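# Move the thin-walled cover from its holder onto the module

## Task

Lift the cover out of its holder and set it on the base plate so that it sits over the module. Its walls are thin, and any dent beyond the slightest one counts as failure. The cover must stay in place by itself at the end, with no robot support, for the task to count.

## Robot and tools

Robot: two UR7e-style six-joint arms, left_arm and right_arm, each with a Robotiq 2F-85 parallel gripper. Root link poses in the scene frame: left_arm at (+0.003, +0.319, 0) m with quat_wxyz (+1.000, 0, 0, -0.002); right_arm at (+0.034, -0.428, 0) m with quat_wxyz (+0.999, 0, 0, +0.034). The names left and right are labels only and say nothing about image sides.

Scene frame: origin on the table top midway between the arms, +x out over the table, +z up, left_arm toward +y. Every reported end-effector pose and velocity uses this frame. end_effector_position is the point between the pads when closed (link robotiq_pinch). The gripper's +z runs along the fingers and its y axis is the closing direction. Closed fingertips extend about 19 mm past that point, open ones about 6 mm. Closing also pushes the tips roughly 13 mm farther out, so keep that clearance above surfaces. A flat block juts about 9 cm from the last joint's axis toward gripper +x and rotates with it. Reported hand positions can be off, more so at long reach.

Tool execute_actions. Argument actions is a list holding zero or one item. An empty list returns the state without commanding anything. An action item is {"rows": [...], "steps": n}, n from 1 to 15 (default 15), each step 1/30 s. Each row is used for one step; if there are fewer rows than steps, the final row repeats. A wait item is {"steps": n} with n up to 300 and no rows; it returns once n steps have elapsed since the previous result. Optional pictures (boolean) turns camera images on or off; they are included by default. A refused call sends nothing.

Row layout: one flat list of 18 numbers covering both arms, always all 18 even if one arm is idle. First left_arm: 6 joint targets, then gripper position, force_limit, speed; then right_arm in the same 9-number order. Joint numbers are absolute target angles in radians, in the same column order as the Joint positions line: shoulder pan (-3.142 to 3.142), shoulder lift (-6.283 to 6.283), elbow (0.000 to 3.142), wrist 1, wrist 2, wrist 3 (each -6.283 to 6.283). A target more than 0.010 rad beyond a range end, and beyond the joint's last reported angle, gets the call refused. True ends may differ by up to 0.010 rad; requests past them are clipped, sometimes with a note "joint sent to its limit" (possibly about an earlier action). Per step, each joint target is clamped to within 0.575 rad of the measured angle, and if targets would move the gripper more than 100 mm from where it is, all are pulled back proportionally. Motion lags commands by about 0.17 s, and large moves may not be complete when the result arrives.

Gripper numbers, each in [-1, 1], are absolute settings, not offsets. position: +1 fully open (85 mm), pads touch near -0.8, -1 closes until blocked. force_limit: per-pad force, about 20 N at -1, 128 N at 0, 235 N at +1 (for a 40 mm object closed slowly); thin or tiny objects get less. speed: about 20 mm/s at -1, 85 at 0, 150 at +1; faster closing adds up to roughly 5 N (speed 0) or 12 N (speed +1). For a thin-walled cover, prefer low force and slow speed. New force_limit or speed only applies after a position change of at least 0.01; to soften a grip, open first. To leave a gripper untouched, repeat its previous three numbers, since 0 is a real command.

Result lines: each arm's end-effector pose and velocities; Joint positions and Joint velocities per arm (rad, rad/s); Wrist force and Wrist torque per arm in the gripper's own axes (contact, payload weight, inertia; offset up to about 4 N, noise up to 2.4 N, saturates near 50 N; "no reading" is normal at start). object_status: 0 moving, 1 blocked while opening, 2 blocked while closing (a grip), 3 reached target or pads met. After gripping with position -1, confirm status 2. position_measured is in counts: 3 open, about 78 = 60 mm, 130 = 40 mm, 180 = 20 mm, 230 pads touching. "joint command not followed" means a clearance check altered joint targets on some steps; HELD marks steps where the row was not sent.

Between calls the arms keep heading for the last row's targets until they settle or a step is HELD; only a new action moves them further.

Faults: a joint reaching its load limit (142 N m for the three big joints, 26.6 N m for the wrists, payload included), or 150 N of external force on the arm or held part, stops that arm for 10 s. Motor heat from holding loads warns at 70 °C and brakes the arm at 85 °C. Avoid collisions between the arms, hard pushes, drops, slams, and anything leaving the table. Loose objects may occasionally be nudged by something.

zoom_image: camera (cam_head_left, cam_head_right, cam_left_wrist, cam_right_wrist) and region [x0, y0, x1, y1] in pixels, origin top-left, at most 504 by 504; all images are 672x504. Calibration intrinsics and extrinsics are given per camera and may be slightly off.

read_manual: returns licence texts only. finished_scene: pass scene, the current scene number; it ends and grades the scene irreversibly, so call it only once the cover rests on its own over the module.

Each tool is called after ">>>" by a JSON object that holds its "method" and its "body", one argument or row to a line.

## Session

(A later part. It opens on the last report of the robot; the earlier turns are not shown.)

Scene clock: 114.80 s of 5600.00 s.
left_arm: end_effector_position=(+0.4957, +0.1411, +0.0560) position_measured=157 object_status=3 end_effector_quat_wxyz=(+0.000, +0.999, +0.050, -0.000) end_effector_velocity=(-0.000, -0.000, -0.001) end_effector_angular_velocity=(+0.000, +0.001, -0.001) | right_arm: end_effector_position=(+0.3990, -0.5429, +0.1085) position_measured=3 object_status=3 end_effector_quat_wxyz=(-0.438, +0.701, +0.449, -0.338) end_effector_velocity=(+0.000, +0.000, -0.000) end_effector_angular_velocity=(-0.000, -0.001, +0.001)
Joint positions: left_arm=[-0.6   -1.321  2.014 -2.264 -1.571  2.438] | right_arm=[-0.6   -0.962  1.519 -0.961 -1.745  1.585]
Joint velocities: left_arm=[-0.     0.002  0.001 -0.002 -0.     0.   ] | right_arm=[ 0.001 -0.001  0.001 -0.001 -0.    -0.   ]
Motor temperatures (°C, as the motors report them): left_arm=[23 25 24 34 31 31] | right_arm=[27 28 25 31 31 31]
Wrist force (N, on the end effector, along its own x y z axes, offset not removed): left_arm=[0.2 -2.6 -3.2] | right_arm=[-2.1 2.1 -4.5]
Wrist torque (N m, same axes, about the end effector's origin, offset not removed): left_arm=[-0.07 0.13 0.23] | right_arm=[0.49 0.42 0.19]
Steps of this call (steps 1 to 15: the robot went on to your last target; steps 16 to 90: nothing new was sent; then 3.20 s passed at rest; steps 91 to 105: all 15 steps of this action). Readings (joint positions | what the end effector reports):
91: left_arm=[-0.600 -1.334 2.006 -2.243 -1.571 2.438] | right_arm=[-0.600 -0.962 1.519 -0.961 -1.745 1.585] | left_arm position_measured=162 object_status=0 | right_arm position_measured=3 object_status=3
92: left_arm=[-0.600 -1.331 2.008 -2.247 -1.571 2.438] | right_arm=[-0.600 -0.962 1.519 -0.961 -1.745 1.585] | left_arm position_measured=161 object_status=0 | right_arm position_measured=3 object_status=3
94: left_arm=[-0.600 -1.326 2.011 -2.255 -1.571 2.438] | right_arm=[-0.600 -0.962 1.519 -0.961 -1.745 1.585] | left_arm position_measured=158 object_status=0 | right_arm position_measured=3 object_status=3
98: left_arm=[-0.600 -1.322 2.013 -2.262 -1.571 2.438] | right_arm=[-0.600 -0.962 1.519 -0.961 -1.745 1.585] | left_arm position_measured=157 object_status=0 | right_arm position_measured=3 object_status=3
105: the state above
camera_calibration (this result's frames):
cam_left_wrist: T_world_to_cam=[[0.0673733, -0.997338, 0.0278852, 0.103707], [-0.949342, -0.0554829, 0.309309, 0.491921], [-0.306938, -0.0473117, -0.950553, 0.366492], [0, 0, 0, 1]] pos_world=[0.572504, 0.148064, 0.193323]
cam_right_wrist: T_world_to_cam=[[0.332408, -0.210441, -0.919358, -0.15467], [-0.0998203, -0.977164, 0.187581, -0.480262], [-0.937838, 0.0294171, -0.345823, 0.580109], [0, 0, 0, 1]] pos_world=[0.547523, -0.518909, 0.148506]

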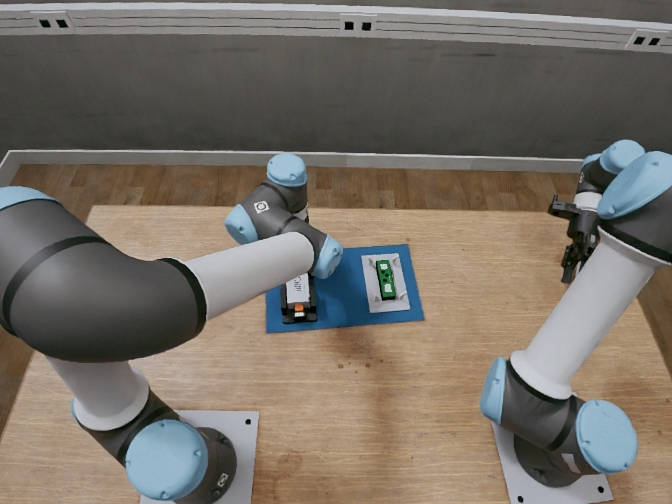

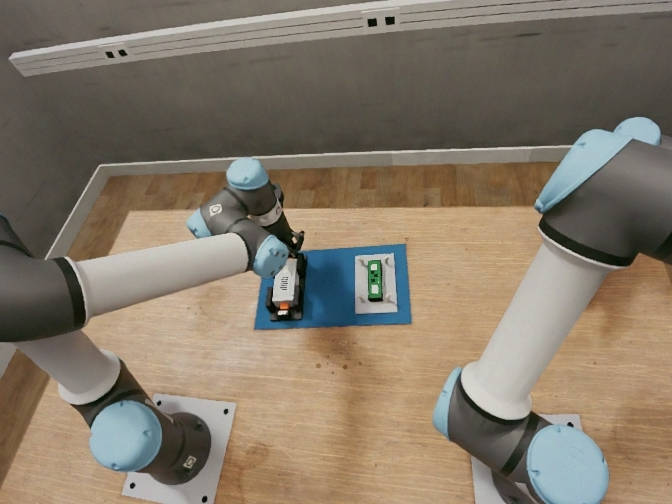

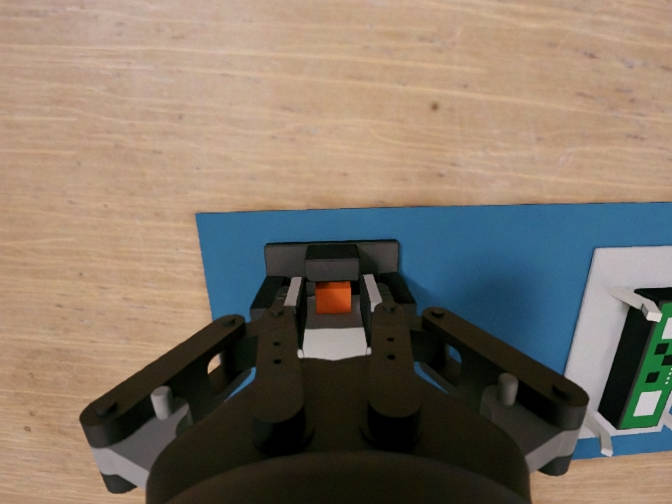

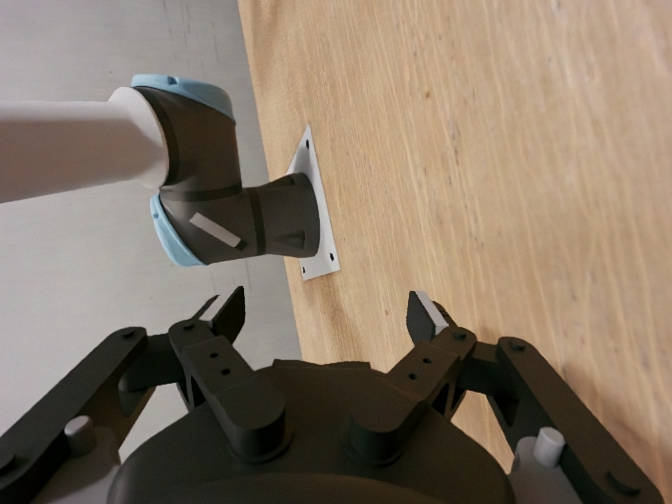

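>>> {"method": "execute_actions", "body": {
  "actions": [
    {"rows":[[-0.600,-1.3027,2.026,-2.2941,-1.571,2.438,-0.22,0,0,-0.6,-0.962,1.519,-0.961,-1.745,1.585,1,-1,0]]}
  ],
  "pictures": false
}}

>>> {"method": "execute_actions", "body": {
  "actions": [
    {"rows":[[-0.600,-1.3027,2.026,-2.2941,-1.571,2.438,-1,-1,-1,-0.6,-0.962,1.519,-0.961,-1.745,1.585,1,-1,0]]}
  ],
  "pictures": false
}}

>>> {"method": "execute_actions", "body": {
  "actions": [
    {"steps":15}
  ]
}}

>>> {"method": "zoom_image", "body": {
  "camera": "cam_left_wrist",
  "region": [230, 190, 440, 370]
}}

Scene clock: 122.67 s of 5600.00 s.
left_arm: end_effector_position=(+0.4956, +0.1411, +0.0451) position_measured=157 object_status=3 end_effector_quat_wxyz=(+0.000, +0.999, +0.050, -0.000) end_effector_velocity=(+0.000, +0.000, -0.001) end_effector_angular_velocity=(+0.000, -0.001, +0.000) | right_arm: end_effector_position=(+0.3990, -0.5429, +0.1085) position_measured=3 object_status=3 end_effector_quat_wxyz=(-0.438, +0.701, +0.449, -0.338) end_effector_velocity=(+0.000, +0.000, +0.001) end_effector_angular_velocity=(+0.000, +0.000, -0.001)
Joint positions: left_arm=[-0.6   -1.303  2.026 -2.294 -1.571  2.438] | right_arm=[-0.6   -0.962  1.519 -0.961 -1.745  1.585]
Joint velocities: left_arm=[ 0.     0.001  0.001 -0.002  0.001 -0.   ] | right_arm=[ 0.    -0.    -0.001  0.001  0.001  0.   ]
Motor temperatures (°C, as the motors report them): left_arm=[23 25 24 34 31 31] | right_arm=[27 28 25 31 31 31]
Wrist force (N, on the end effector, along its own x y z axes, offset not removed): left_arm=[1.4 -4.0 -21.4] | right_arm=[-3.4 0.5 -1.3]
Wrist torque (N m, same axes, about the end effector's origin, offset not removed): left_arm=[-0.18 -0.04 0.27] | right_arm=[0.06 0.55 -0.13]
Steps of this call (steps 1 to 15: the robot went on to your last target; steps 16 to 90: nothing new was sent; then 4.37 s passed at rest; steps 91 to 105: all 15 steps of this action). Readings (joint positions | what the end effector reports):
91: left_arm=[-0.600 -1.320 2.015 -2.265 -1.571 2.438] | right_arm=[-0.600 -0.962 1.519 -0.961 -1.745 1.585] | left_arm position_measured=157 object_status=3 | right_arm position_measured=3 object_status=3
92: left_arm=[-0.600 -1.317 2.017 -2.270 -1.571 2.438] | right_arm=[-0.600 -0.962 1.519 -0.961 -1.745 1.585] | left_arm position_measured=157 object_status=3 | right_arm position_measured=3 object_status=3
94: left_arm=[-0.600 -1.310 2.021 -2.282 -1.571 2.438] | right_arm=[-0.600 -0.962 1.519 -0.961 -1.745 1.585] | left_arm position_measured=157 object_status=3 | right_arm position_measured=3 object_status=3
98: left_arm=[-0.600 -1.304 2.025 -2.291 -1.571 2.438] | right_arm=[-0.600 -0.962 1.519 -0.961 -1.745 1.585] | left_arm position_measured=157 object_status=3 | right_arm position_measured=3 object_status=3
105: the state above

Scene clock: 123.17 s of 5600.00 s.
left_arm: end_effector_position=(+0.4956, +0.1411, +0.0450) position_measured=157 object_status=2 end_effector_quat_wxyz=(+0.000, +0.999, +0.050, -0.000) end_effector_velocity=(+0.000, -0.000, +0.000) end_effector_angular_velocity=(-0.000, -0.001, -0.000) | right_arm: end_effector_position=(+0.3990, -0.5429, +0.1085) position_measured=3 object_status=3 end_effector_quat_wxyz=(-0.438, +0.701, +0.449, -0.338) end_effector_velocity=(-0.000, -0.000, -0.000) end_effector_angular_velocity=(-0.001, -0.000, +0.000)
Joint positions: left_arm=[-0.6   -1.303  2.026 -2.294 -1.571  2.438] | right_arm=[-0.6   -0.962  1.519 -0.961 -1.745  1.585]
Joint velocities: left_arm=[-0.    -0.     0.    -0.001  0.     0.   ] | right_arm=[-0.    -0.     0.001 -0.001 -0.     0.   ]
Motor temperatures (°C, as the motors report them): left_arm=[23 25 24 34 31 31] | right_arm=[27 28 25 31 31 31]
Wrist force (N, on the end effector, along its own x y z axes, offset not removed): left_arm=[-1.1 -2.0 -20.7] | right_arm=[-1.5 2.1 1.1]
Wrist torque (N m, same axes, about the end effector's origin, offset not removed): left_arm=[-0.02 0.58 -0.05] | right_arm=[0.53 0.42 -0.01]
Steps of this call (steps 1 to 15: all 15 steps of this action). Readings (joint positions | what the end effector reports):
1: left_arm=[-0.600 -1.303 2.026 -2.294 -1.571 2.438] | right_arm=[-0.600 -0.962 1.519 -0.961 -1.745 1.585] | left_arm position_measured=157 object_status=0 | right_arm position_measured=3 object_status=3
2: left_arm=[-0.600 -1.303 2.026 -2.294 -1.571 2.438] | right_arm=[-0.600 -0.962 1.519 -0.961 -1.745 1.585] | left_arm position_measured=157 object_status=0 | right_arm position_measured=3 object_status=3
4: left_arm=[-0.600 -1.303 2.026 -2.294 -1.571 2.438] | right_arm=[-0.600 -0.962 1.519 -0.961 -1.745 1.585] | left_arm position_measured=157 object_status=0 | right_arm position_measured=3 object_status=3
8: left_arm=[-0.600 -1.303 2.026 -2.294 -1.571 2.438] | right_arm=[-0.600 -0.962 1.519 -0.961 -1.745 1.585] | left_arm position_measured=157 object_status=2 | right_arm position_measured=3 object_status=3
15: the state above

Scene clock: 123.67 s of 5600.00 s.
left_arm: end_effector_position=(+0.4956, +0.1411, +0.0450) position_measured=157 object_status=2 end_effector_quat_wxyz=(+0.000, +0.999, +0.050, -0.000) end_effector_velocity=(+0.000, -0.000, -0.000) end_effector_angular_velocity=(+0.000, -0.001, -0.001) | right_arm: end_effector_position=(+0.3990, -0.5429, +0.1085) position_measured=3 object_status=3 end_effector_quat_wxyz=(-0.438, +0.701, +0.449, -0.338) end_effector_velocity=(+0.000, -0.000, -0.000) end_effector_angular_velocity=(-0.001, -0.001, -0.000)
Joint positions: left_arm=[-0.6   -1.303  2.026 -2.294 -1.571  2.438] | right_arm=[-0.6   -0.962  1.519 -0.961 -1.745  1.585]
Joint velocities: left_arm=[-0.     0.     0.    -0.001  0.     0.001] | right_arm=[-0.     0.    -0.001 -0.002 -0.     0.   ]
Motor temperatures (°C, as the motors report them): left_arm=[23 25 24 34 31 31] | right_arm=[27 28 25 31 31 31]
Wrist force (N, on the end effector, along its own x y z axes, offset not removed): left_arm=[-1.8 0.0 -20.1] | right_arm=[2.8 3.7 2.4]
Wrist torque (N m, same axes, about the end effector's origin, offset not removed): left_arm=[0.34 0.63 0.27] | right_arm=[0.91 -0.25 0.02]
Steps of this call (steps 1 to 15: the robot went on to your last target). Readings (joint positions | what the end effector reports):
1: left_arm=[-0.600 -1.303 2.026 -2.294 -1.571 2.438] | right_arm=[-0.600 -0.962 1.519 -0.961 -1.745 1.585] | left_arm position_measured=157 object_status=2 | right_arm position_measured=3 object_status=3
2: left_arm=[-0.600 -1.303 2.026 -2.294 -1.571 2.438] | right_arm=[-0.600 -0.962 1.519 -0.961 -1.745 1.585] | left_arm position_measured=157 object_status=2 | right_arm position_measured=3 object_status=3
4: left_arm=[-0.600 -1.303 2.026 -2.294 -1.571 2.438] | right_arm=[-0.600 -0.962 1.519 -0.961 -1.745 1.585] | left_arm position_measured=157 object_status=2 | right_arm position_measured=3 object_status=3
8: left_arm=[-0.600 -1.303 2.026 -2.294 -1.571 2.438] | right_arm=[-0.600 -0.962 1.519 -0.961 -1.745 1.585] | left_arm position_measured=157 object_status=2 | right_arm position_measured=3 object_status=3
15: the state above
All arms were judged still, so your last target was given up. Only a new action makes them travel on or press farther. Fingers that are still opening or closing keep moving.
camera_calibration (this result's frames):
cam_left_wrist: T_world_to_cam=[[0.0673727, -0.997339, 0.0278663, 0.104106], [-0.949334, -0.0554869, 0.309331, 0.495209], [-0.306962, -0.0472949, -0.950546, 0.356013], [0, 0, 0, 1]] pos_world=[0.572387, 0.148145, 0.182322]
cam_right_wrist: T_world_to_cam=[[0.332408, -0.210441, -0.919358, -0.15467], [-0.0998201, -0.977164, 0.187581, -0.480262], [-0.937838, 0.029417, -0.345823, 0.580109], [0, 0, 0, 1]] pos_world=[0.547523, -0.518909, 0.148506]

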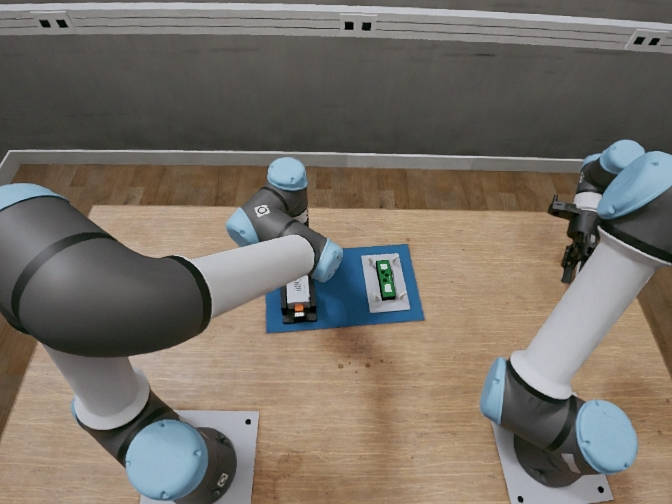

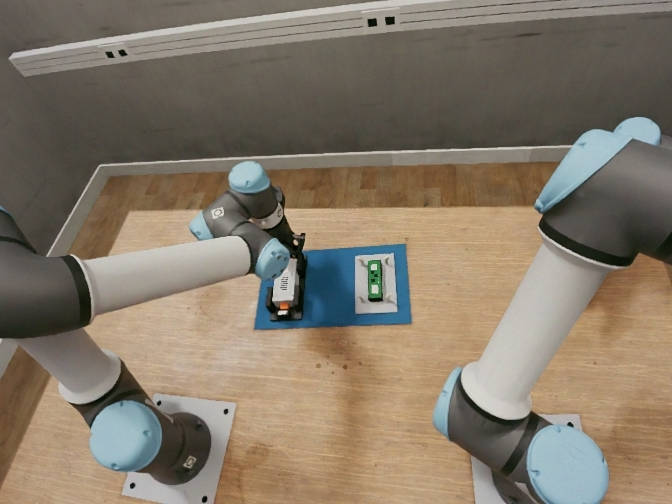

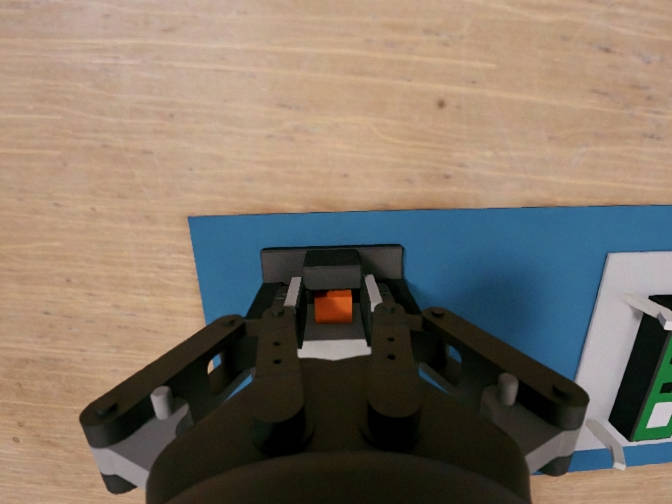

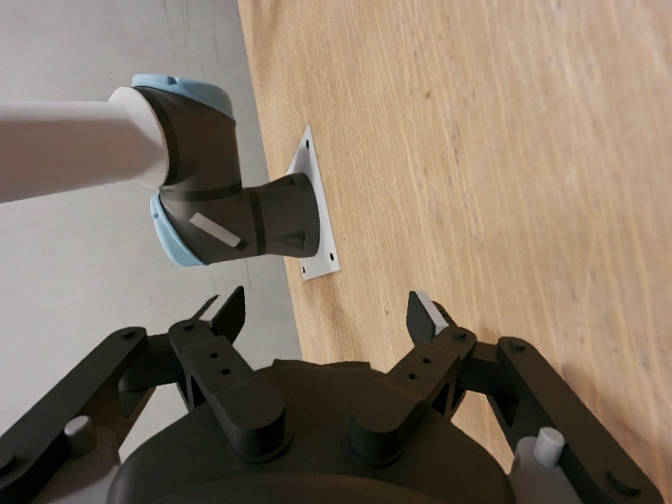

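Region (230, 190, 440, 370) of cam_left_wrist's 672x504 image, scaled by 2.400, with more detail than that image has; it fills the top 432 rows of this view, and the rest is white.

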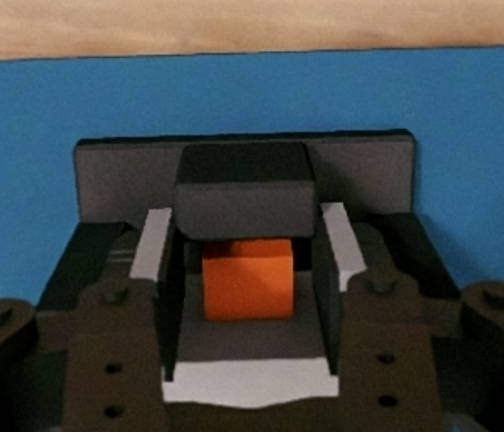

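>>> {"method": "execute_actions", "body": {
  "actions": [
    {"rows":[[-0.6026,-1.3098,2.0291,-2.2901,-1.571,2.4354,-0.22,-1,-1,-0.6,-0.962,1.519,-0.961,-1.745,1.585,1,-1,0]]}
  ],
  "pictures": false
}}

>>> {"method": "execute_actions", "body": {
  "actions": [
    {"rows":[[-0.6026,-1.3098,2.0291,-2.2901,-1.571,2.4354,-1,-1,-1,-0.6,-0.962,1.519,-0.961,-1.745,1.585,1,-1,0]]}
  ],
  "pictures": false
}}

>>> {"method": "execute_actions", "body": {
  "actions": [
    {"steps":10}
  ]
}}

>>> {"method": "zoom_image", "body": {
  "camera": "cam_left_wrist",
  "region": [230, 190, 440, 370]
}}

Scene clock: 140.60 s of 5600.00 s.
left_arm: end_effector_position=(+0.4936, +0.1409, +0.0469) position_measured=157 object_status=3 end_effector_quat_wxyz=(+0.000, +0.999, +0.050, -0.000) end_effector_velocity=(+0.000, -0.000, +0.001) end_effector_angular_velocity=(-0.002, -0.001, +0.001) | right_arm: end_effector_position=(+0.3990, -0.5429, +0.1085) position_measured=3 object_status=3 end_effector_quat_wxyz=(-0.438, +0.701, +0.449, -0.338) end_effector_velocity=(+0.000, -0.000, -0.000) end_effector_angular_velocity=(+0.000, -0.000, -0.002)
Joint positions: left_arm=[-0.603 -1.31   2.029 -2.29  -1.571  2.435] | right_arm=[-0.6   -0.962  1.519 -0.961 -1.745  1.585]
Joint velocities: left_arm=[ 0.    -0.001  0.    -0.001 -0.001 -0.001] | right_arm=[-0.001  0.001 -0.    -0.001  0.001 -0.   ]
Motor temperatures (°C, as the motors report them): left_arm=[23 25 24 34 31 31] | right_arm=[27 28 25 31 31 31]
Wrist force (N, on the end effector, along its own x y z axes, offset not removed): left_arm=[3.5 4.2 9.2] | right_arm=[-3.7 -0.9 -1.3]
Wrist torque (N m, same axes, about the end effector's origin, offset not removed): left_arm=[-0.09 0.41 0.28] | right_arm=[-0.13 0.71 0.07]
Steps of this call (steps 1 to 90: nothing new was sent; then 13.43 s passed at rest; steps 91 to 105: all 15 steps of this action). Readings (joint positions | what the end effector reports):
91: left_arm=[-0.600 -1.303 2.026 -2.294 -1.571 2.438] | right_arm=[-0.600 -0.962 1.519 -0.961 -1.745 1.585] | left_arm position_measured=157 object_status=0 | right_arm position_measured=3 object_status=3
92: left_arm=[-0.601 -1.304 2.027 -2.294 -1.571 2.438] | right_arm=[-0.600 -0.962 1.519 -0.961 -1.745 1.585] | left_arm position_measured=157 object_status=0 | right_arm position_measured=3 object_status=3
94: left_arm=[-0.602 -1.307 2.028 -2.292 -1.571 2.437] | right_arm=[-0.600 -0.962 1.519 -0.961 -1.745 1.585] | left_arm position_measured=157 object_status=0 | right_arm position_measured=3 object_status=3
98: left_arm=[-0.602 -1.309 2.029 -2.290 -1.571 2.436] | right_arm=[-0.600 -0.962 1.519 -0.961 -1.745 1.585] | left_arm position_measured=157 object_status=0 | right_arm position_measured=3 object_status=3
105: the state above

Scene clock: 141.10 s of 5600.00 s.
left_arm: end_effector_position=(+0.4936, +0.1409, +0.0469) position_measured=158 object_status=2 end_effector_quat_wxyz=(+0.000, +0.999, +0.050, -0.000) end_effector_velocity=(+0.000, -0.001, +0.000) end_effector_angular_velocity=(-0.002, -0.001, +0.000) | right_arm: end_effector_position=(+0.3990, -0.5429, +0.1085) position_measured=3 object_status=3 end_effector_quat_wxyz=(-0.438, +0.701, +0.449, -0.338) end_effector_velocity=(-0.000, -0.001, +0.000) end_effector_angular_velocity=(-0.000, -0.000, -0.002)
Joint positions: left_arm=[-0.603 -1.31   2.029 -2.29  -1.571  2.435] | right_arm=[-0.6   -0.962  1.519 -0.961 -1.745  1.585]
Joint velocities: left_arm=[-0.    -0.    -0.    -0.002 -0.001 -0.   ] | right_arm=[-0.002 -0.    -0.     0.001 -0.    -0.   ]
Motor temperatures (°C, as the motors report them): left_arm=[23 25 24 34 31 31] | right_arm=[27 28 25 31 31 31]
Wrist force (N, on the end effector, along its own x y z axes, offset not removed): left_arm=[6.1 3.6 10.1] | right_arm=[0.1 4.1 1.1]
Wrist torque (N m, same axes, about the end effector's origin, offset not removed): left_arm=[0.19 0.08 0.30] | right_arm=[0.72 0.08 0.08]
Steps of this call (steps 1 to 15: all 15 steps of this action). Readings (joint positions | what the end effector reports):
1: left_arm=[-0.603 -1.310 2.029 -2.290 -1.571 2.435] | right_arm=[-0.600 -0.962 1.519 -0.961 -1.745 1.585] | left_arm position_measured=157 object_status=0 | right_arm position_measured=3 object_status=3
2: left_arm=[-0.603 -1.310 2.029 -2.290 -1.571 2.435] | right_arm=[-0.600 -0.962 1.519 -0.961 -1.745 1.585] | left_arm position_measured=157 object_status=0 | right_arm position_measured=3 object_status=3
4: left_arm=[-0.603 -1.310 2.029 -2.290 -1.571 2.435] | right_arm=[-0.600 -0.962 1.519 -0.961 -1.745 1.585] | left_arm position_measured=158 object_status=0 | right_arm position_measured=3 object_status=3
8: left_arm=[-0.603 -1.310 2.029 -2.290 -1.571 2.435] | right_arm=[-0.600 -0.962 1.519 -0.961 -1.745 1.585] | left_arm position_measured=158 object_status=0 | right_arm position_measured=3 object_status=3
15: the state above

Scene clock: 141.43 s of 5600.00 s.
left_arm: end_effector_position=(+0.4936, +0.1409, +0.0469) position_measured=158 object_status=2 end_effector_quat_wxyz=(+0.000, +0.999, +0.050, -0.000) end_effector_velocity=(+0.000, -0.000, +0.000) end_effector_angular_velocity=(-0.000, -0.001, +0.000) | right_arm: end_effector_position=(+0.3990, -0.5429, +0.1085) position_measured=3 object_status=3 end_effector_quat_wxyz=(-0.438, +0.701, +0.449, -0.338) end_effector_velocity=(-0.000, +0.000, +0.000) end_effector_angular_velocity=(+0.000, +0.001, +0.001)
Joint positions: left_arm=[-0.603 -1.31   2.029 -2.29  -1.571  2.435] | right_arm=[-0.6   -0.962  1.519 -0.961 -1.745  1.585]
Joint velocities: left_arm=[ 0.    -0.    -0.    -0.001  0.    -0.   ] | right_arm=[ 0.001 -0.     0.001  0.    -0.001  0.   ]
Motor temperatures (°C, as the motors report them): left_arm=[23 25 24 34 31 31] | right_arm=[27 28 25 31 31 31]
Wrist force (N, on the end effector, along its own x y z axes, offset not removed): left_arm=[5.9 3.3 7.1] | right_arm=[1.0 1.5 -0.1]
Wrist torque (N m, same axes, about the end effector's origin, offset not removed): left_arm=[0.00 0.09 0.18] | right_arm=[0.42 -0.07 -0.15]
Steps of this call (steps 1 to 10: the robot went on to your last target). Readings (joint positions | what the end effector reports):
1: left_arm=[-0.603 -1.310 2.029 -2.290 -1.571 2.435] | right_arm=[-0.600 -0.962 1.519 -0.961 -1.745 1.585] | left_arm position_measured=158 object_status=2 | right_arm position_measured=3 object_status=3
2: left_arm=[-0.603 -1.310 2.029 -2.290 -1.571 2.435] | right_arm=[-0.600 -0.962 1.519 -0.961 -1.745 1.585] | left_arm position_measured=158 object_status=2 | right_arm position_measured=3 object_status=3
4: left_arm=[-0.603 -1.310 2.029 -2.290 -1.571 2.435] | right_arm=[-0.600 -0.962 1.519 -0.961 -1.745 1.585] | left_arm position_measured=158 object_status=2 | right_arm position_measured=3 object_status=3
8: left_arm=[-0.603 -1.310 2.029 -2.290 -1.571 2.435] | right_arm=[-0.600 -0.962 1.519 -0.961 -1.745 1.585] | left_arm position_measured=158 object_status=2 | right_arm position_measured=3 object_status=3
10: the state above
camera_calibration (this result's frames):
cam_left_wrist: T_world_to_cam=[[0.0673695, -0.997339, 0.0278513, 0.103985], [-0.949328, -0.0554875, 0.309351, 0.492673], [-0.306983, -0.0472809, -0.95054, 0.357254], [0, 0, 0, 1]] pos_world=[0.570374, 0.147937, 0.184279]
cam_right_wrist: T_world_to_cam=[[0.332408, -0.210441, -0.919358, -0.15467], [-0.0998203, -0.977164, 0.187582, -0.480262], [-0.937838, 0.029417, -0.345823, 0.580109], [0, 0, 0, 1]] pos_world=[0.547523, -0.518909, 0.148506]

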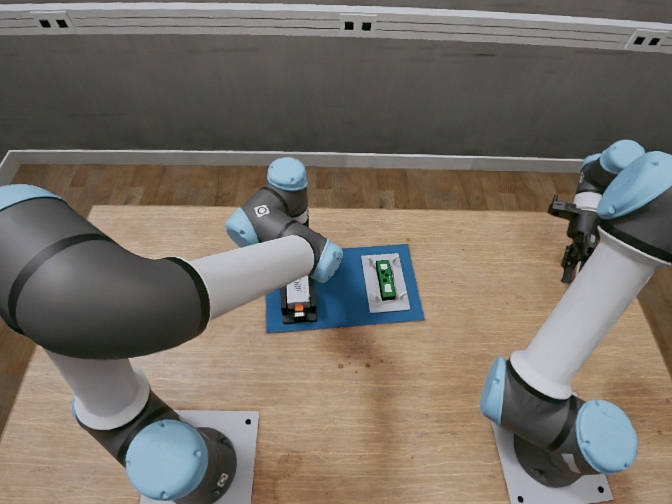

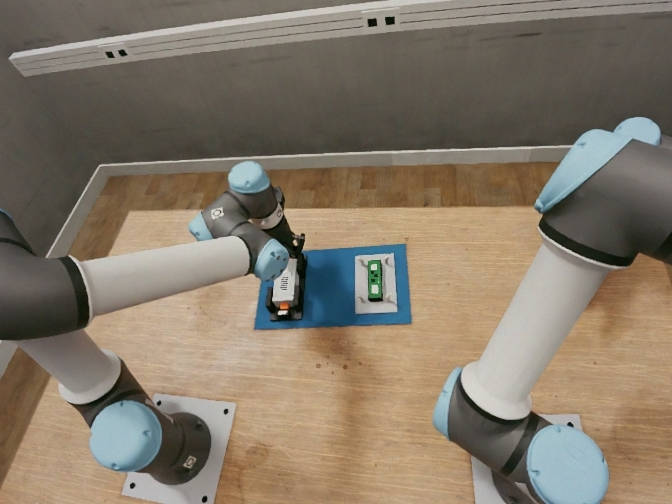

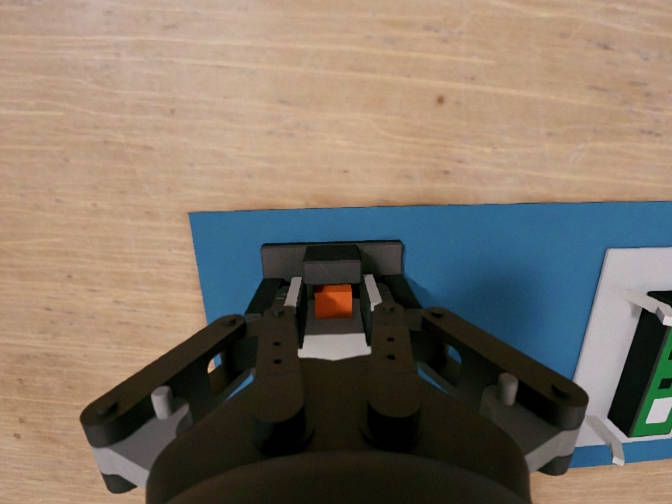

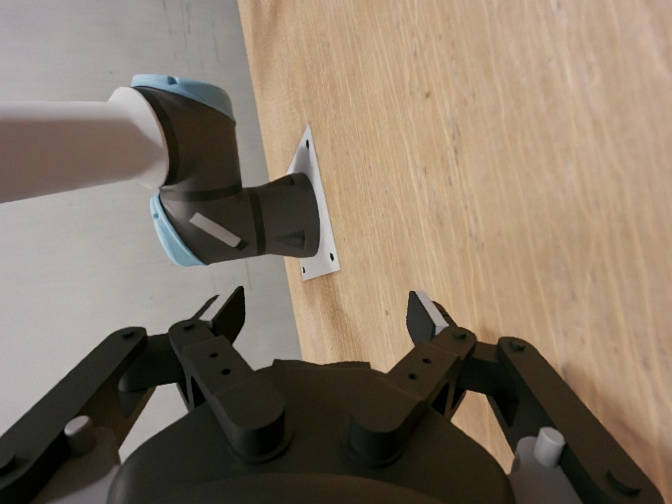

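Region (230, 190, 440, 370) of cam_left_wrist's 672x504 image, scaled by 2.400, with more detail than that image has; it fills the top 432 rows of this view, and the rest is white.

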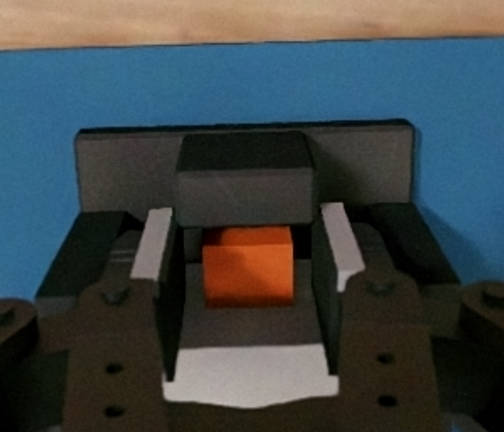

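>>> {"method": "execute_actions", "body": {
  "actions": [
    {"rows":[[-0.6026,-1.3098,2.0291,-2.2901,-1.571,2.4354,-0.15,-1,0,-0.6,-0.962,1.519,-0.961,-1.745,1.585,1,-1,0],[-0.6026,-1.3098,2.0291,-2.2901,-1.571,2.4354,-0.15,-1,0,-0.6,-0.962,1.519,-0.961,-1.745,1.585,1,-1,0],[-0.6026,-1.3098,2.0291,-2.2901,-1.571,2.4354,-0.15,-1,0,-0.6,-0.962,1.519,-0.961,-1.745,1.585,1,-1,0],[-0.6026,-1.3098,2.0291,-2.2901,-1.571,2.4354,-0.15,-1,0,-0.6,-0.962,1.519,-0.961,-1.745,1.585,1,-1,0],[-0.6046,-1.3125,2.0329,-2.2912,-1.571,2.4334,-0.15,-1,0,-0.6,-0.962,1.519,-0.961,-1.745,1.585,1,-1,0]]}
  ],
  "pictures": false
}}

>>> {"method": "execute_actions", "body": {
  "actions": [
    {"rows":[[-0.6046,-1.3125,2.0329,-2.2912,-1.571,2.4334,-1,-1,-1,-0.6,-0.962,1.519,-0.961,-1.745,1.585,1,-1,0]]}
  ],
  "pictures": false
}}

>>> {"method": "execute_actions", "body": {
  "actions": [
    {"steps":15}
  ],
  "pictures": false
}}

Scene clock: 148.03 s of 5600.00 s.
left_arm: end_effector_position=(+0.4922, +0.1407, +0.0469) position_measured=148 object_status=3 end_effector_quat_wxyz=(+0.000, +0.999, +0.050, -0.000) end_effector_velocity=(-0.001, -0.000, +0.000) end_effector_angular_velocity=(-0.001, -0.001, -0.001) | right_arm: end_effector_position=(+0.3990, -0.5429, +0.1085) position_measured=3 object_status=3 end_effector_quat_wxyz=(-0.438, +0.701, +0.449, -0.338) end_effector_velocity=(-0.001, +0.001, -0.000) end_effector_angular_velocity=(+0.002, +0.002, -0.001)
Joint positions: left_arm=[-0.605 -1.312  2.033 -2.291 -1.571  2.433] | right_arm=[-0.6   -0.962  1.519 -0.961 -1.745  1.585]
Joint velocities: left_arm=[-0.001 -0.001  0.002 -0.002 -0.    -0.   ] | right_arm=[-0.     0.     0.002  0.001  0.001 -0.   ]
Motor temperatures (°C, as the motors report them): left_arm=[23 25 24 34 31 31] | right_arm=[27 28 25 31 31 31]
Wrist force (N, on the end effector, along its own x y z axes, offset not removed): left_arm=[0.2 -2.2 0.7] | right_arm=[-0.1 1.1 -2.0]
Wrist torque (N m, same axes, about the end effector's origin, offset not removed): left_arm=[0.14 0.37 0.04] | right_arm=[0.33 0.25 -0.12]
Steps of this call (steps 1 to 15: the robot went on to your last target; steps 16 to 90: nothing new was sent; then 3.10 s passed at rest; steps 91 to 105: all 15 steps of this action). Readings (joint positions | what the end effector reports):
91: left_arm=[-0.603 -1.310 2.029 -2.290 -1.571 2.435] | right_arm=[-0.600 -0.962 1.519 -0.961 -1.745 1.585] | left_arm position_measured=158 object_status=0 | right_arm position_measured=3 object_status=3
92: left_arm=[-0.603 -1.310 2.029 -2.290 -1.571 2.435] | right_arm=[-0.600 -0.962 1.519 -0.961 -1.745 1.585] | left_arm position_measured=157 object_status=0 | right_arm position_measured=3 object_status=3
94: left_arm=[-0.603 -1.310 2.029 -2.290 -1.571 2.435] | right_arm=[-0.600 -0.962 1.519 -0.961 -1.745 1.585] | left_arm position_measured=151 object_status=0 | right_arm position_measured=3 object_status=3
98: left_arm=[-0.604 -1.311 2.031 -2.290 -1.571 2.434] | right_arm=[-0.600 -0.962 1.519 -0.961 -1.745 1.585] | left_arm position_measured=148 object_status=0 | right_arm position_measured=3 object_status=3
105: the state above

Scene clock: 148.53 s of 5600.00 s.
left_arm: end_effector_position=(+0.4920, +0.1407, +0.0469) position_measured=170 object_status=0 end_effector_quat_wxyz=(+0.000, +0.999, +0.050, -0.000) end_effector_velocity=(+0.000, -0.000, +0.000) end_effector_angular_velocity=(-0.001, -0.001, -0.001) | right_arm: end_effector_position=(+0.3990, -0.5429, +0.1085) position_measured=3 object_status=3 end_effector_quat_wxyz=(-0.438, +0.701, +0.449, -0.338) end_effector_velocity=(-0.000, +0.000, +0.000) end_effector_angular_velocity=(+0.001, +0.002, +0.001)
Joint positions: left_arm=[-0.605 -1.313  2.033 -2.291 -1.571  2.433] | right_arm=[-0.6   -0.962  1.519 -0.961 -1.745  1.585]
Joint velocities: left_arm=[-0.    -0.    -0.    -0.001 -0.     0.   ] | right_arm=[ 0.001 -0.     0.001  0.002 -0.    -0.   ]
Motor temperatures (°C, as the motors report them): left_arm=[23 25 24 34 31 31] | right_arm=[27 28 25 31 31 31]
Wrist force (N, on the end effector, along its own x y z axes, offset not removed): left_arm=[-14.4 3.8 -0.1] | right_arm=[1.6 0.8 -1.4]
Wrist torque (N m, same axes, about the end effector's origin, offset not removed): left_arm=[0.04 -0.71 0.62] | right_arm=[0.43 -0.22 -0.09]
Steps of this call (steps 1 to 15: all 15 steps of this action). Readings (joint positions | what the end effector reports):
1: left_arm=[-0.605 -1.312 2.033 -2.291 -1.571 2.433] | right_arm=[-0.600 -0.962 1.519 -0.961 -1.745 1.585] | left_arm position_measured=148 object_status=0 | right_arm position_measured=3 object_status=3
2: left_arm=[-0.605 -1.312 2.033 -2.291 -1.571 2.433] | right_arm=[-0.600 -0.962 1.519 -0.961 -1.745 1.585] | left_arm position_measured=149 object_status=0 | right_arm position_measured=3 object_status=3
4: left_arm=[-0.605 -1.312 2.033 -2.291 -1.571 2.433] | right_arm=[-0.600 -0.962 1.519 -0.961 -1.745 1.585] | left_arm position_measured=151 object_status=0 | right_arm position_measured=3 object_status=3
8: left_arm=[-0.605 -1.313 2.033 -2.291 -1.571 2.433] | right_arm=[-0.600 -0.962 1.519 -0.961 -1.745 1.585] | left_arm position_measured=157 object_status=0 | right_arm position_measured=3 object_status=3
15: the state above

Scene clock: 149.03 s of 5600.00 s.
left_arm: end_effector_position=(+0.4920, +0.1407, +0.0469) position_measured=183 object_status=2 end_effector_quat_wxyz=(+0.000, +0.999, +0.050, -0.000) end_effector_velocity=(-0.000, -0.000, +0.000) end_effector_angular_velocity=(-0.001, +0.000, -0.000) | right_arm: end_effector_position=(+0.3990, -0.5429, +0.1085) position_measured=3 object_status=3 end_effector_quat_wxyz=(-0.438, +0.701, +0.449, -0.338) end_effector_velocity=(-0.001, -0.000, -0.001) end_effector_angular_velocity=(+0.001, +0.001, -0.001)
Joint positions: left_arm=[-0.605 -1.313  2.033 -2.291 -1.571  2.433] | right_arm=[-0.6   -0.962  1.519 -0.961 -1.745  1.585]
Joint velocities: left_arm=[-0.    -0.001  0.     0.    -0.001  0.   ] | right_arm=[-0.001  0.001  0.001 -0.001 -0.    -0.   ]
Motor temperatures (°C, as the motors report them): left_arm=[23 25 24 34 31 31] | right_arm=[27 28 25 31 31 31]
Wrist force (N, on the end effector, along its own x y z axes, offset not removed): left_arm=[-23.1 -0.8 -6.4] | right_arm=[1.9 4.6 -0.1]
Wrist torque (N m, same axes, about the end effector's origin, offset not removed): left_arm=[0.02 -0.05 0.52] | right_arm=[0.84 0.01 0.00]
Steps of this call (steps 1 to 15: the robot went on to your last target). Readings (joint positions | what the end effector reports):
1: left_arm=[-0.605 -1.313 2.033 -2.291 -1.571 2.433] | right_arm=[-0.600 -0.962 1.519 -0.961 -1.745 1.585] | left_arm position_measured=172 object_status=0 | right_arm position_measured=3 object_status=3
2: left_arm=[-0.605 -1.313 2.033 -2.291 -1.571 2.433] | right_arm=[-0.600 -0.962 1.519 -0.961 -1.745 1.585] | left_arm position_measured=173 object_status=0 | right_arm position_measured=3 object_status=3
4: left_arm=[-0.605 -1.313 2.033 -2.291 -1.571 2.433] | right_arm=[-0.600 -0.962 1.519 -0.961 -1.745 1.585] | left_arm position_measured=177 object_status=0 | right_arm position_measured=3 object_status=3
8: left_arm=[-0.605 -1.313 2.033 -2.291 -1.571 2.433] | right_arm=[-0.600 -0.962 1.519 -0.961 -1.745 1.585] | left_arm position_measured=183 object_status=0 | right_arm position_measured=3 object_status=3
15: the state above
All arms were judged still, so your last target was given up. Only a new action makes them travel on or press farther. Fingers that are still opening or closing keep moving.

Fits. Open slightly, back 1 mm, down 6 mm, then grip hard.

>>> {"method": "execute_actions", "body": {
  "actions": [
    {"rows":[[-0.6059,-1.3143,2.0354,-2.2919,-1.571,2.4321,-0.33,0.3,0,-0.6,-0.962,1.519,-0.961,-1.745,1.585,1,-1,0],[-0.6059,-1.3143,2.0354,-2.2919,-1.571,2.4321,-0.33,0.3,0,-0.6,-0.962,1.519,-0.961,-1.745,1.585,1,-1,0],[-0.6059,-1.3143,2.0354,-2.2919,-1.571,2.4321,-0.33,0.3,0,-0.6,-0.962,1.519,-0.961,-1.745,1.585,1,-1,0],[-0.6059,-1.3143,2.0354,-2.2919,-1.571,2.4321,-0.33,0.3,0,-0.6,-0.962,1.519,-0.961,-1.745,1.585,1,-1,0],[-0.6059,-1.3143,2.0354,-2.2919,-1.571,2.4321,-0.33,0.3,0,-0.6,-0.962,1.519,-0.961,-1.745,1.585,1,-1,0],[-0.6059,-1.3039,2.0414,-2.3083,-1.571,2.4321,-0.33,0.3,0,-0.6,-0.962,1.519,-0.961,-1.745,1.585,1,-1,0]]}
  ]
}}

>>> {"method": "zoom_image", "body": {
  "camera": "cam_left_wrist",
  "region": [230, 190, 440, 370]
}}

Scene clock: 156.20 s of 5600.00 s.
left_arm: end_effector_position=(+0.4912, +0.1407, +0.0413) position_measured=171 object_status=3 end_effector_quat_wxyz=(+0.000, +0.999, +0.050, +0.000) end_effector_velocity=(-0.000, -0.000, -0.003) end_effector_angular_velocity=(-0.001, +0.001, -0.000) | right_arm: end_effector_position=(+0.3990, -0.5429, +0.1085) position_measured=3 object_status=3 end_effector_quat_wxyz=(-0.438, +0.701, +0.449, -0.338) end_effector_velocity=(-0.001, -0.001, +0.000) end_effector_angular_velocity=(+0.001, +0.001, -0.003)
Joint positions: left_arm=[-0.606 -1.304  2.041 -2.308 -1.571  2.432] | right_arm=[-0.6   -0.962  1.519 -0.961 -1.745  1.585]
Joint velocities: left_arm=[-0.     0.006  0.003 -0.009 -0.001 -0.   ] | right_arm=[-0.002 -0.     0.001  0.     0.001 -0.   ]
Motor temperatures (°C, as the motors report them): left_arm=[23 25 24 34 31 31] | right_arm=[27 28 25 31 31 31]
Wrist force (N, on the end effector, along its own x y z axes, offset not removed): left_arm=[2.9 -0.7 -2.9] | right_arm=[-1.4 -0.1 1.1]
Wrist torque (N m, same axes, about the end effector's origin, offset not removed): left_arm=[0.14 0.35 0.24] | right_arm=[0.22 0.42 -0.07]
Steps of this call (steps 1 to 90: nothing new was sent; then 3.67 s passed at rest; steps 91 to 105: all 15 steps of this action). Readings (joint positions | what the end effector reports):
91: left_arm=[-0.605 -1.313 2.033 -2.291 -1.571 2.433] | right_arm=[-0.600 -0.962 1.519 -0.961 -1.745 1.585] | left_arm position_measured=183 object_status=0 | right_arm position_measured=3 object_status=3
92: left_arm=[-0.605 -1.313 2.033 -2.291 -1.571 2.433] | right_arm=[-0.600 -0.962 1.519 -0.961 -1.745 1.585] | left_arm position_measured=182 object_status=0 | right_arm position_measured=3 object_status=3
94: left_arm=[-0.605 -1.313 2.034 -2.292 -1.571 2.433] | right_arm=[-0.600 -0.962 1.519 -0.961 -1.745 1.585] | left_arm position_measured=175 object_status=0 | right_arm position_measured=3 object_status=3
98: left_arm=[-0.606 -1.310 2.038 -2.299 -1.571 2.432] | right_arm=[-0.600 -0.962 1.519 -0.961 -1.745 1.585] | left_arm position_measured=171 object_status=0 | right_arm position_measured=3 object_status=3
105: the state above
camera_calibration (this result's frames):
cam_left_wrist: T_world_to_cam=[[0.0673833, -0.997341, 0.0277426, 0.104056], [-0.949421, -0.0555488, 0.309055, 0.492202], [-0.306692, -0.0471645, -0.950639, 0.350988], [0, 0, 0, 1]] pos_world=[0.56794, 0.147675, 0.178659]
cam_right_wrist: T_world_to_cam=[[0.332408, -0.210441, -0.919358, -0.15467], [-0.0998203, -0.977164, 0.187582, -0.480262], [-0.937838, 0.029417, -0.345824, 0.580109], [0, 0, 0, 1]] pos_world=[0.547523, -0.518909, 0.148507]

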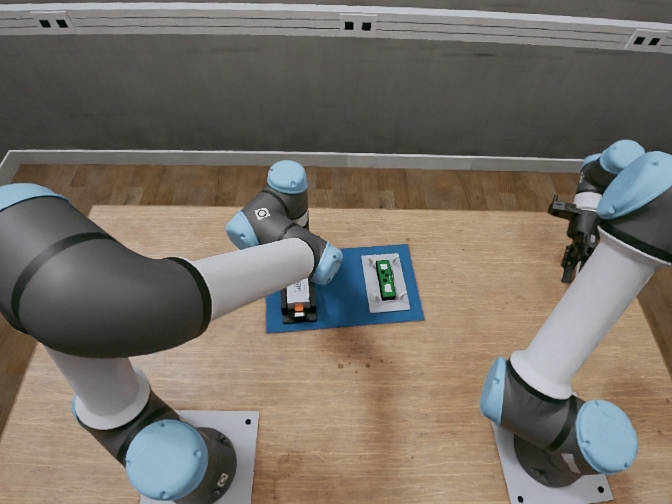

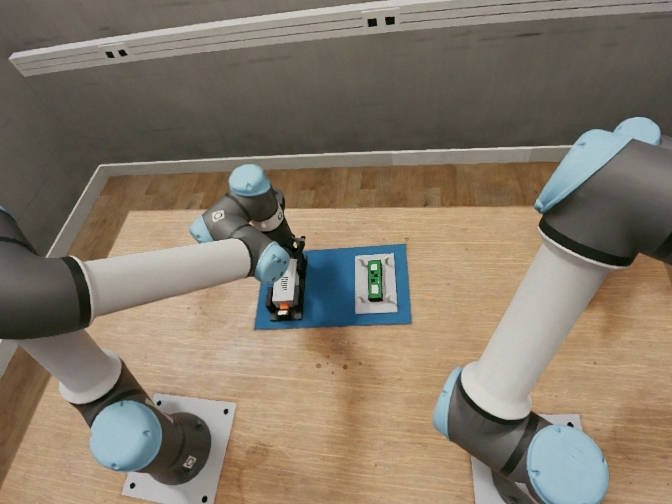

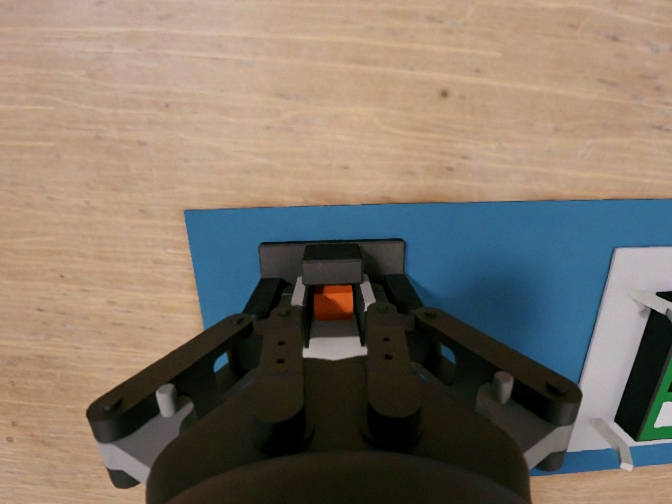

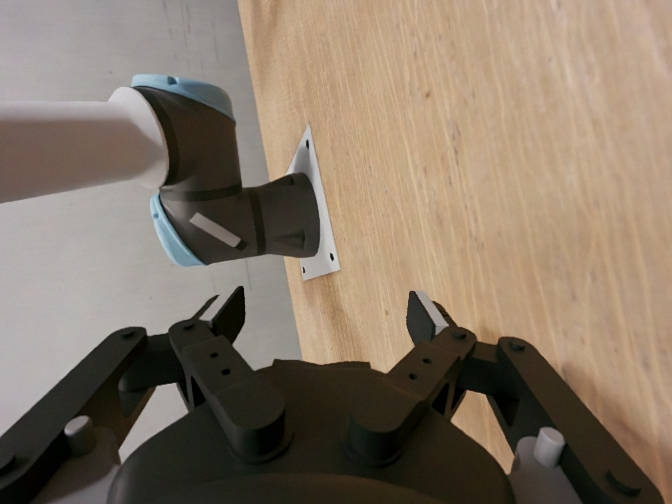

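Region (230, 190, 440, 370) of cam_left_wrist's 672x504 image, scaled by 2.400, with more detail than that image has; it fills the top 432 rows of this view, and the rest is white.

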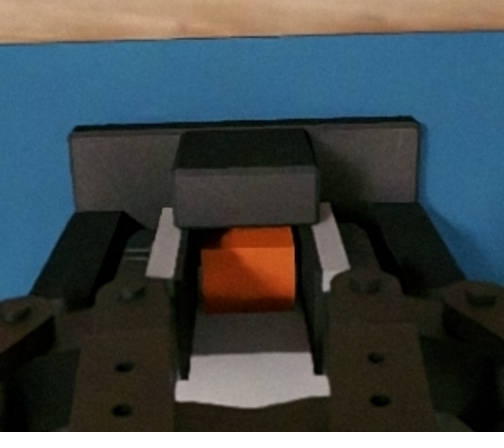

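Grip hard, then lift 3 mm and read.

>>> {"method": "execute_actions", "body": {
  "actions": [
    {"rows":[[-0.6059,-1.3039,2.0414,-2.3083,-1.571,2.4321,-1,0.6,-1,-0.6,-0.962,1.519,-0.961,-1.745,1.585,1,-1,0]]}
  ],
  "pictures": false
}}

>>> {"method": "execute_actions", "body": {
  "actions": [
    {"steps":20}
  ],
  "pictures": false
}}

>>> {"method": "execute_actions", "body": {
  "actions": [
    {"rows":[[-0.6059,-1.3091,2.0384,-2.3001,-1.571,2.4321,-1,0.6,-1,-0.6,-0.962,1.519,-0.961,-1.745,1.585,1,-1,0]]}
  ],
  "pictures": false
}}

Scene clock: 160.60 s of 5600.00 s.
left_arm: end_effector_position=(+0.4911, +0.1406, +0.0409) position_measured=188 object_status=0 end_effector_quat_wxyz=(+0.000, +0.999, +0.050, -0.000) end_effector_velocity=(+0.000, -0.000, +0.000) end_effector_angular_velocity=(-0.001, -0.002, +0.000) | right_arm: end_effector_position=(+0.3990, -0.5429, +0.1085) position_measured=3 object_status=3 end_effector_quat_wxyz=(-0.438, +0.701, +0.449, -0.338) end_effector_velocity=(-0.000, -0.001, -0.000) end_effector_angular_velocity=(+0.000, +0.001, -0.001)
Joint positions: left_arm=[-0.606 -1.304  2.041 -2.308 -1.571  2.432] | right_arm=[-0.6   -0.962  1.519 -0.961 -1.745  1.585]
Joint velocities: left_arm=[ 0.    -0.     0.    -0.002  0.     0.   ] | right_arm=[-0.002  0.001  0.    -0.001 -0.001  0.   ]
Motor temperatures (°C, as the motors report them): left_arm=[23 25 24 34 31 31] | right_arm=[27 28 25 31 31 31]
Wrist force (N, on the end effector, along its own x y z axes, offset not removed): left_arm=[3.6 -4.3 -7.6] | right_arm=[2.3 2.8 -0.9]
Wrist torque (N m, same axes, about the end effector's origin, offset not removed): left_arm=[-0.07 0.26 0.02] | right_arm=[0.78 -0.33 -0.04]
Steps of this call (steps 1 to 15: the robot went on to your last target; steps 16 to 90: nothing new was sent; then 0.90 s passed at rest; steps 91 to 105: all 15 steps of this action). Readings (joint positions | what the end effector reports):
91: left_arm=[-0.606 -1.304 2.041 -2.308 -1.571 2.432] | right_arm=[-0.600 -0.962 1.519 -0.961 -1.745 1.585] | left_arm position_measured=171 object_status=0 | right_arm position_measured=3 object_status=3
92: left_arm=[-0.606 -1.304 2.041 -2.308 -1.571 2.432] | right_arm=[-0.600 -0.962 1.519 -0.961 -1.745 1.585] | left_arm position_measured=171 object_status=0 | right_arm position_measured=3 object_status=3
94: left_arm=[-0.606 -1.304 2.041 -2.308 -1.571 2.432] | right_arm=[-0.600 -0.962 1.519 -0.961 -1.745 1.585] | left_arm position_measured=174 object_status=0 | right_arm position_measured=3 object_status=3
98: left_arm=[-0.606 -1.304 2.041 -2.308 -1.571 2.432] | right_arm=[-0.600 -0.962 1.519 -0.961 -1.745 1.585] | left_arm position_measured=180 object_status=0 | right_arm position_measured=3 object_status=3
105: the state above

Scene clock: 161.27 s of 5600.00 s.
left_arm: end_effector_position=(+0.4911, +0.1406, +0.0409) position_measured=195 object_status=2 end_effector_quat_wxyz=(+0.000, +0.999, +0.050, -0.000) end_effector_velocity=(-0.000, +0.000, -0.000) end_effector_angular_velocity=(+0.001, +0.000, -0.000) | right_arm: end_effector_position=(+0.3990, -0.5429, +0.1085) position_measured=3 object_status=3 end_effector_quat_wxyz=(-0.438, +0.701, +0.449, -0.338) end_effector_velocity=(+0.000, -0.000, +0.000) end_effector_angular_velocity=(+0.000, -0.000, -0.000)
Joint positions: left_arm=[-0.606 -1.304  2.041 -2.308 -1.571  2.432] | right_arm=[-0.6   -0.962  1.519 -0.961 -1.745  1.585]
Joint velocities: left_arm=[-0.     0.     0.     0.     0.001  0.   ] | right_arm=[-0.    -0.    -0.     0.001  0.    -0.   ]
Motor temperatures (°C, as the motors report them): left_arm=[23 25 24 34 31 31] | right_arm=[27 28 25 31 31 31]
Wrist force (N, on the end effector, along its own x y z axes, offset not removed): left_arm=[-0.1 -7.9 -25.8] | right_arm=[1.5 3.4 -2.9]
Wrist torque (N m, same axes, about the end effector's origin, offset not removed): left_arm=[-0.05 0.67 0.16] | right_arm=[0.83 -0.14 -0.22]
Steps of this call (steps 1 to 15: the robot went on to your last target; steps 16 to 20: nothing new was sent). Readings (joint positions | what the end effector reports):
1: left_arm=[-0.606 -1.304 2.041 -2.308 -1.571 2.432] | right_arm=[-0.600 -0.962 1.519 -0.961 -1.745 1.585] | left_arm position_measured=189 object_status=0 | right_arm position_measured=3 object_status=3
2: left_arm=[-0.606 -1.304 2.041 -2.308 -1.571 2.432] | right_arm=[-0.600 -0.962 1.519 -0.961 -1.745 1.585] | left_arm position_measured=190 object_status=0 | right_arm position_measured=3 object_status=3
4: left_arm=[-0.606 -1.304 2.041 -2.308 -1.571 2.432] | right_arm=[-0.600 -0.962 1.519 -0.961 -1.745 1.585] | left_arm position_measured=192 object_status=0 | right_arm position_measured=3 object_status=3
8: left_arm=[-0.606 -1.304 2.041 -2.308 -1.571 2.432] | right_arm=[-0.600 -0.962 1.519 -0.961 -1.745 1.585] | left_arm position_measured=195 object_status=0 | right_arm position_measured=3 object_status=3
20: the state above
All arms were judged still, so your last target was given up. Only a new action makes them travel on or press farther. Fingers that are still opening or closing keep moving.

Scene clock: 161.77 s of 5600.00 s.
left_arm: end_effector_position=(+0.4909, +0.1406, +0.0437) position_measured=196 object_status=2 end_effector_quat_wxyz=(-0.000, +0.999, +0.050, -0.000) end_effector_velocity=(+0.001, -0.000, +0.001) end_effector_angular_velocity=(-0.000, -0.004, +0.000) | right_arm: end_effector_position=(+0.3990, -0.5429, +0.1085) position_measured=3 object_status=3 end_effector_quat_wxyz=(-0.438, +0.701, +0.449, -0.338) end_effector_velocity=(-0.000, +0.000, -0.000) end_effector_angular_velocity=(+0.001, +0.002, +0.001)
Joint positions: left_arm=[-0.606 -1.309  2.039 -2.3   -1.571  2.432] | right_arm=[-0.6   -0.962  1.519 -0.961 -1.745  1.585]
Joint velocities: left_arm=[-0.    -0.002 -0.001 -0.     0.002 -0.   ] | right_arm=[ 0.     0.001  0.001  0.    -0.    -0.   ]
Motor temperatures (°C, as the motors report them): left_arm=[23 25 24 34 31 31] | right_arm=[27 28 25 31 31 31]
Wrist force (N, on the end effector, along its own x y z axes, offset not removed): left_arm=[13.8 32.1 50.0] | right_arm=[-0.1 2.6 3.2]
Wrist torque (N m, same axes, about the end effector's origin, offset not removed): left_arm=[-0.66 1.28 0.10] | right_arm=[0.54 0.13 -0.11]
Steps of this call (steps 1 to 15: all 15 steps of this action). Readings (joint positions | what the end effector reports):
1: left_arm=[-0.606 -1.304 2.041 -2.308 -1.571 2.432] | right_arm=[-0.600 -0.962 1.519 -0.961 -1.745 1.585] | left_arm position_measured=195 object_status=2 | right_arm position_measured=3 object_status=3
2: left_arm=[-0.606 -1.305 2.041 -2.307 -1.571 2.432] | right_arm=[-0.600 -0.962 1.519 -0.961 -1.745 1.585] | left_arm position_measured=195 object_status=2 | right_arm position_measured=3 object_status=3
4: left_arm=[-0.606 -1.306 2.040 -2.303 -1.571 2.432] | right_arm=[-0.600 -0.962 1.519 -0.961 -1.745 1.585] | left_arm position_measured=196 object_status=2 | right_arm position_measured=3 object_status=3
8: left_arm=[-0.606 -1.308 2.039 -2.301 -1.571 2.432] | right_arm=[-0.600 -0.962 1.519 -0.961 -1.745 1.585] | left_arm position_measured=196 object_status=2 | right_arm position_measured=3 object_status=3
15: the state above


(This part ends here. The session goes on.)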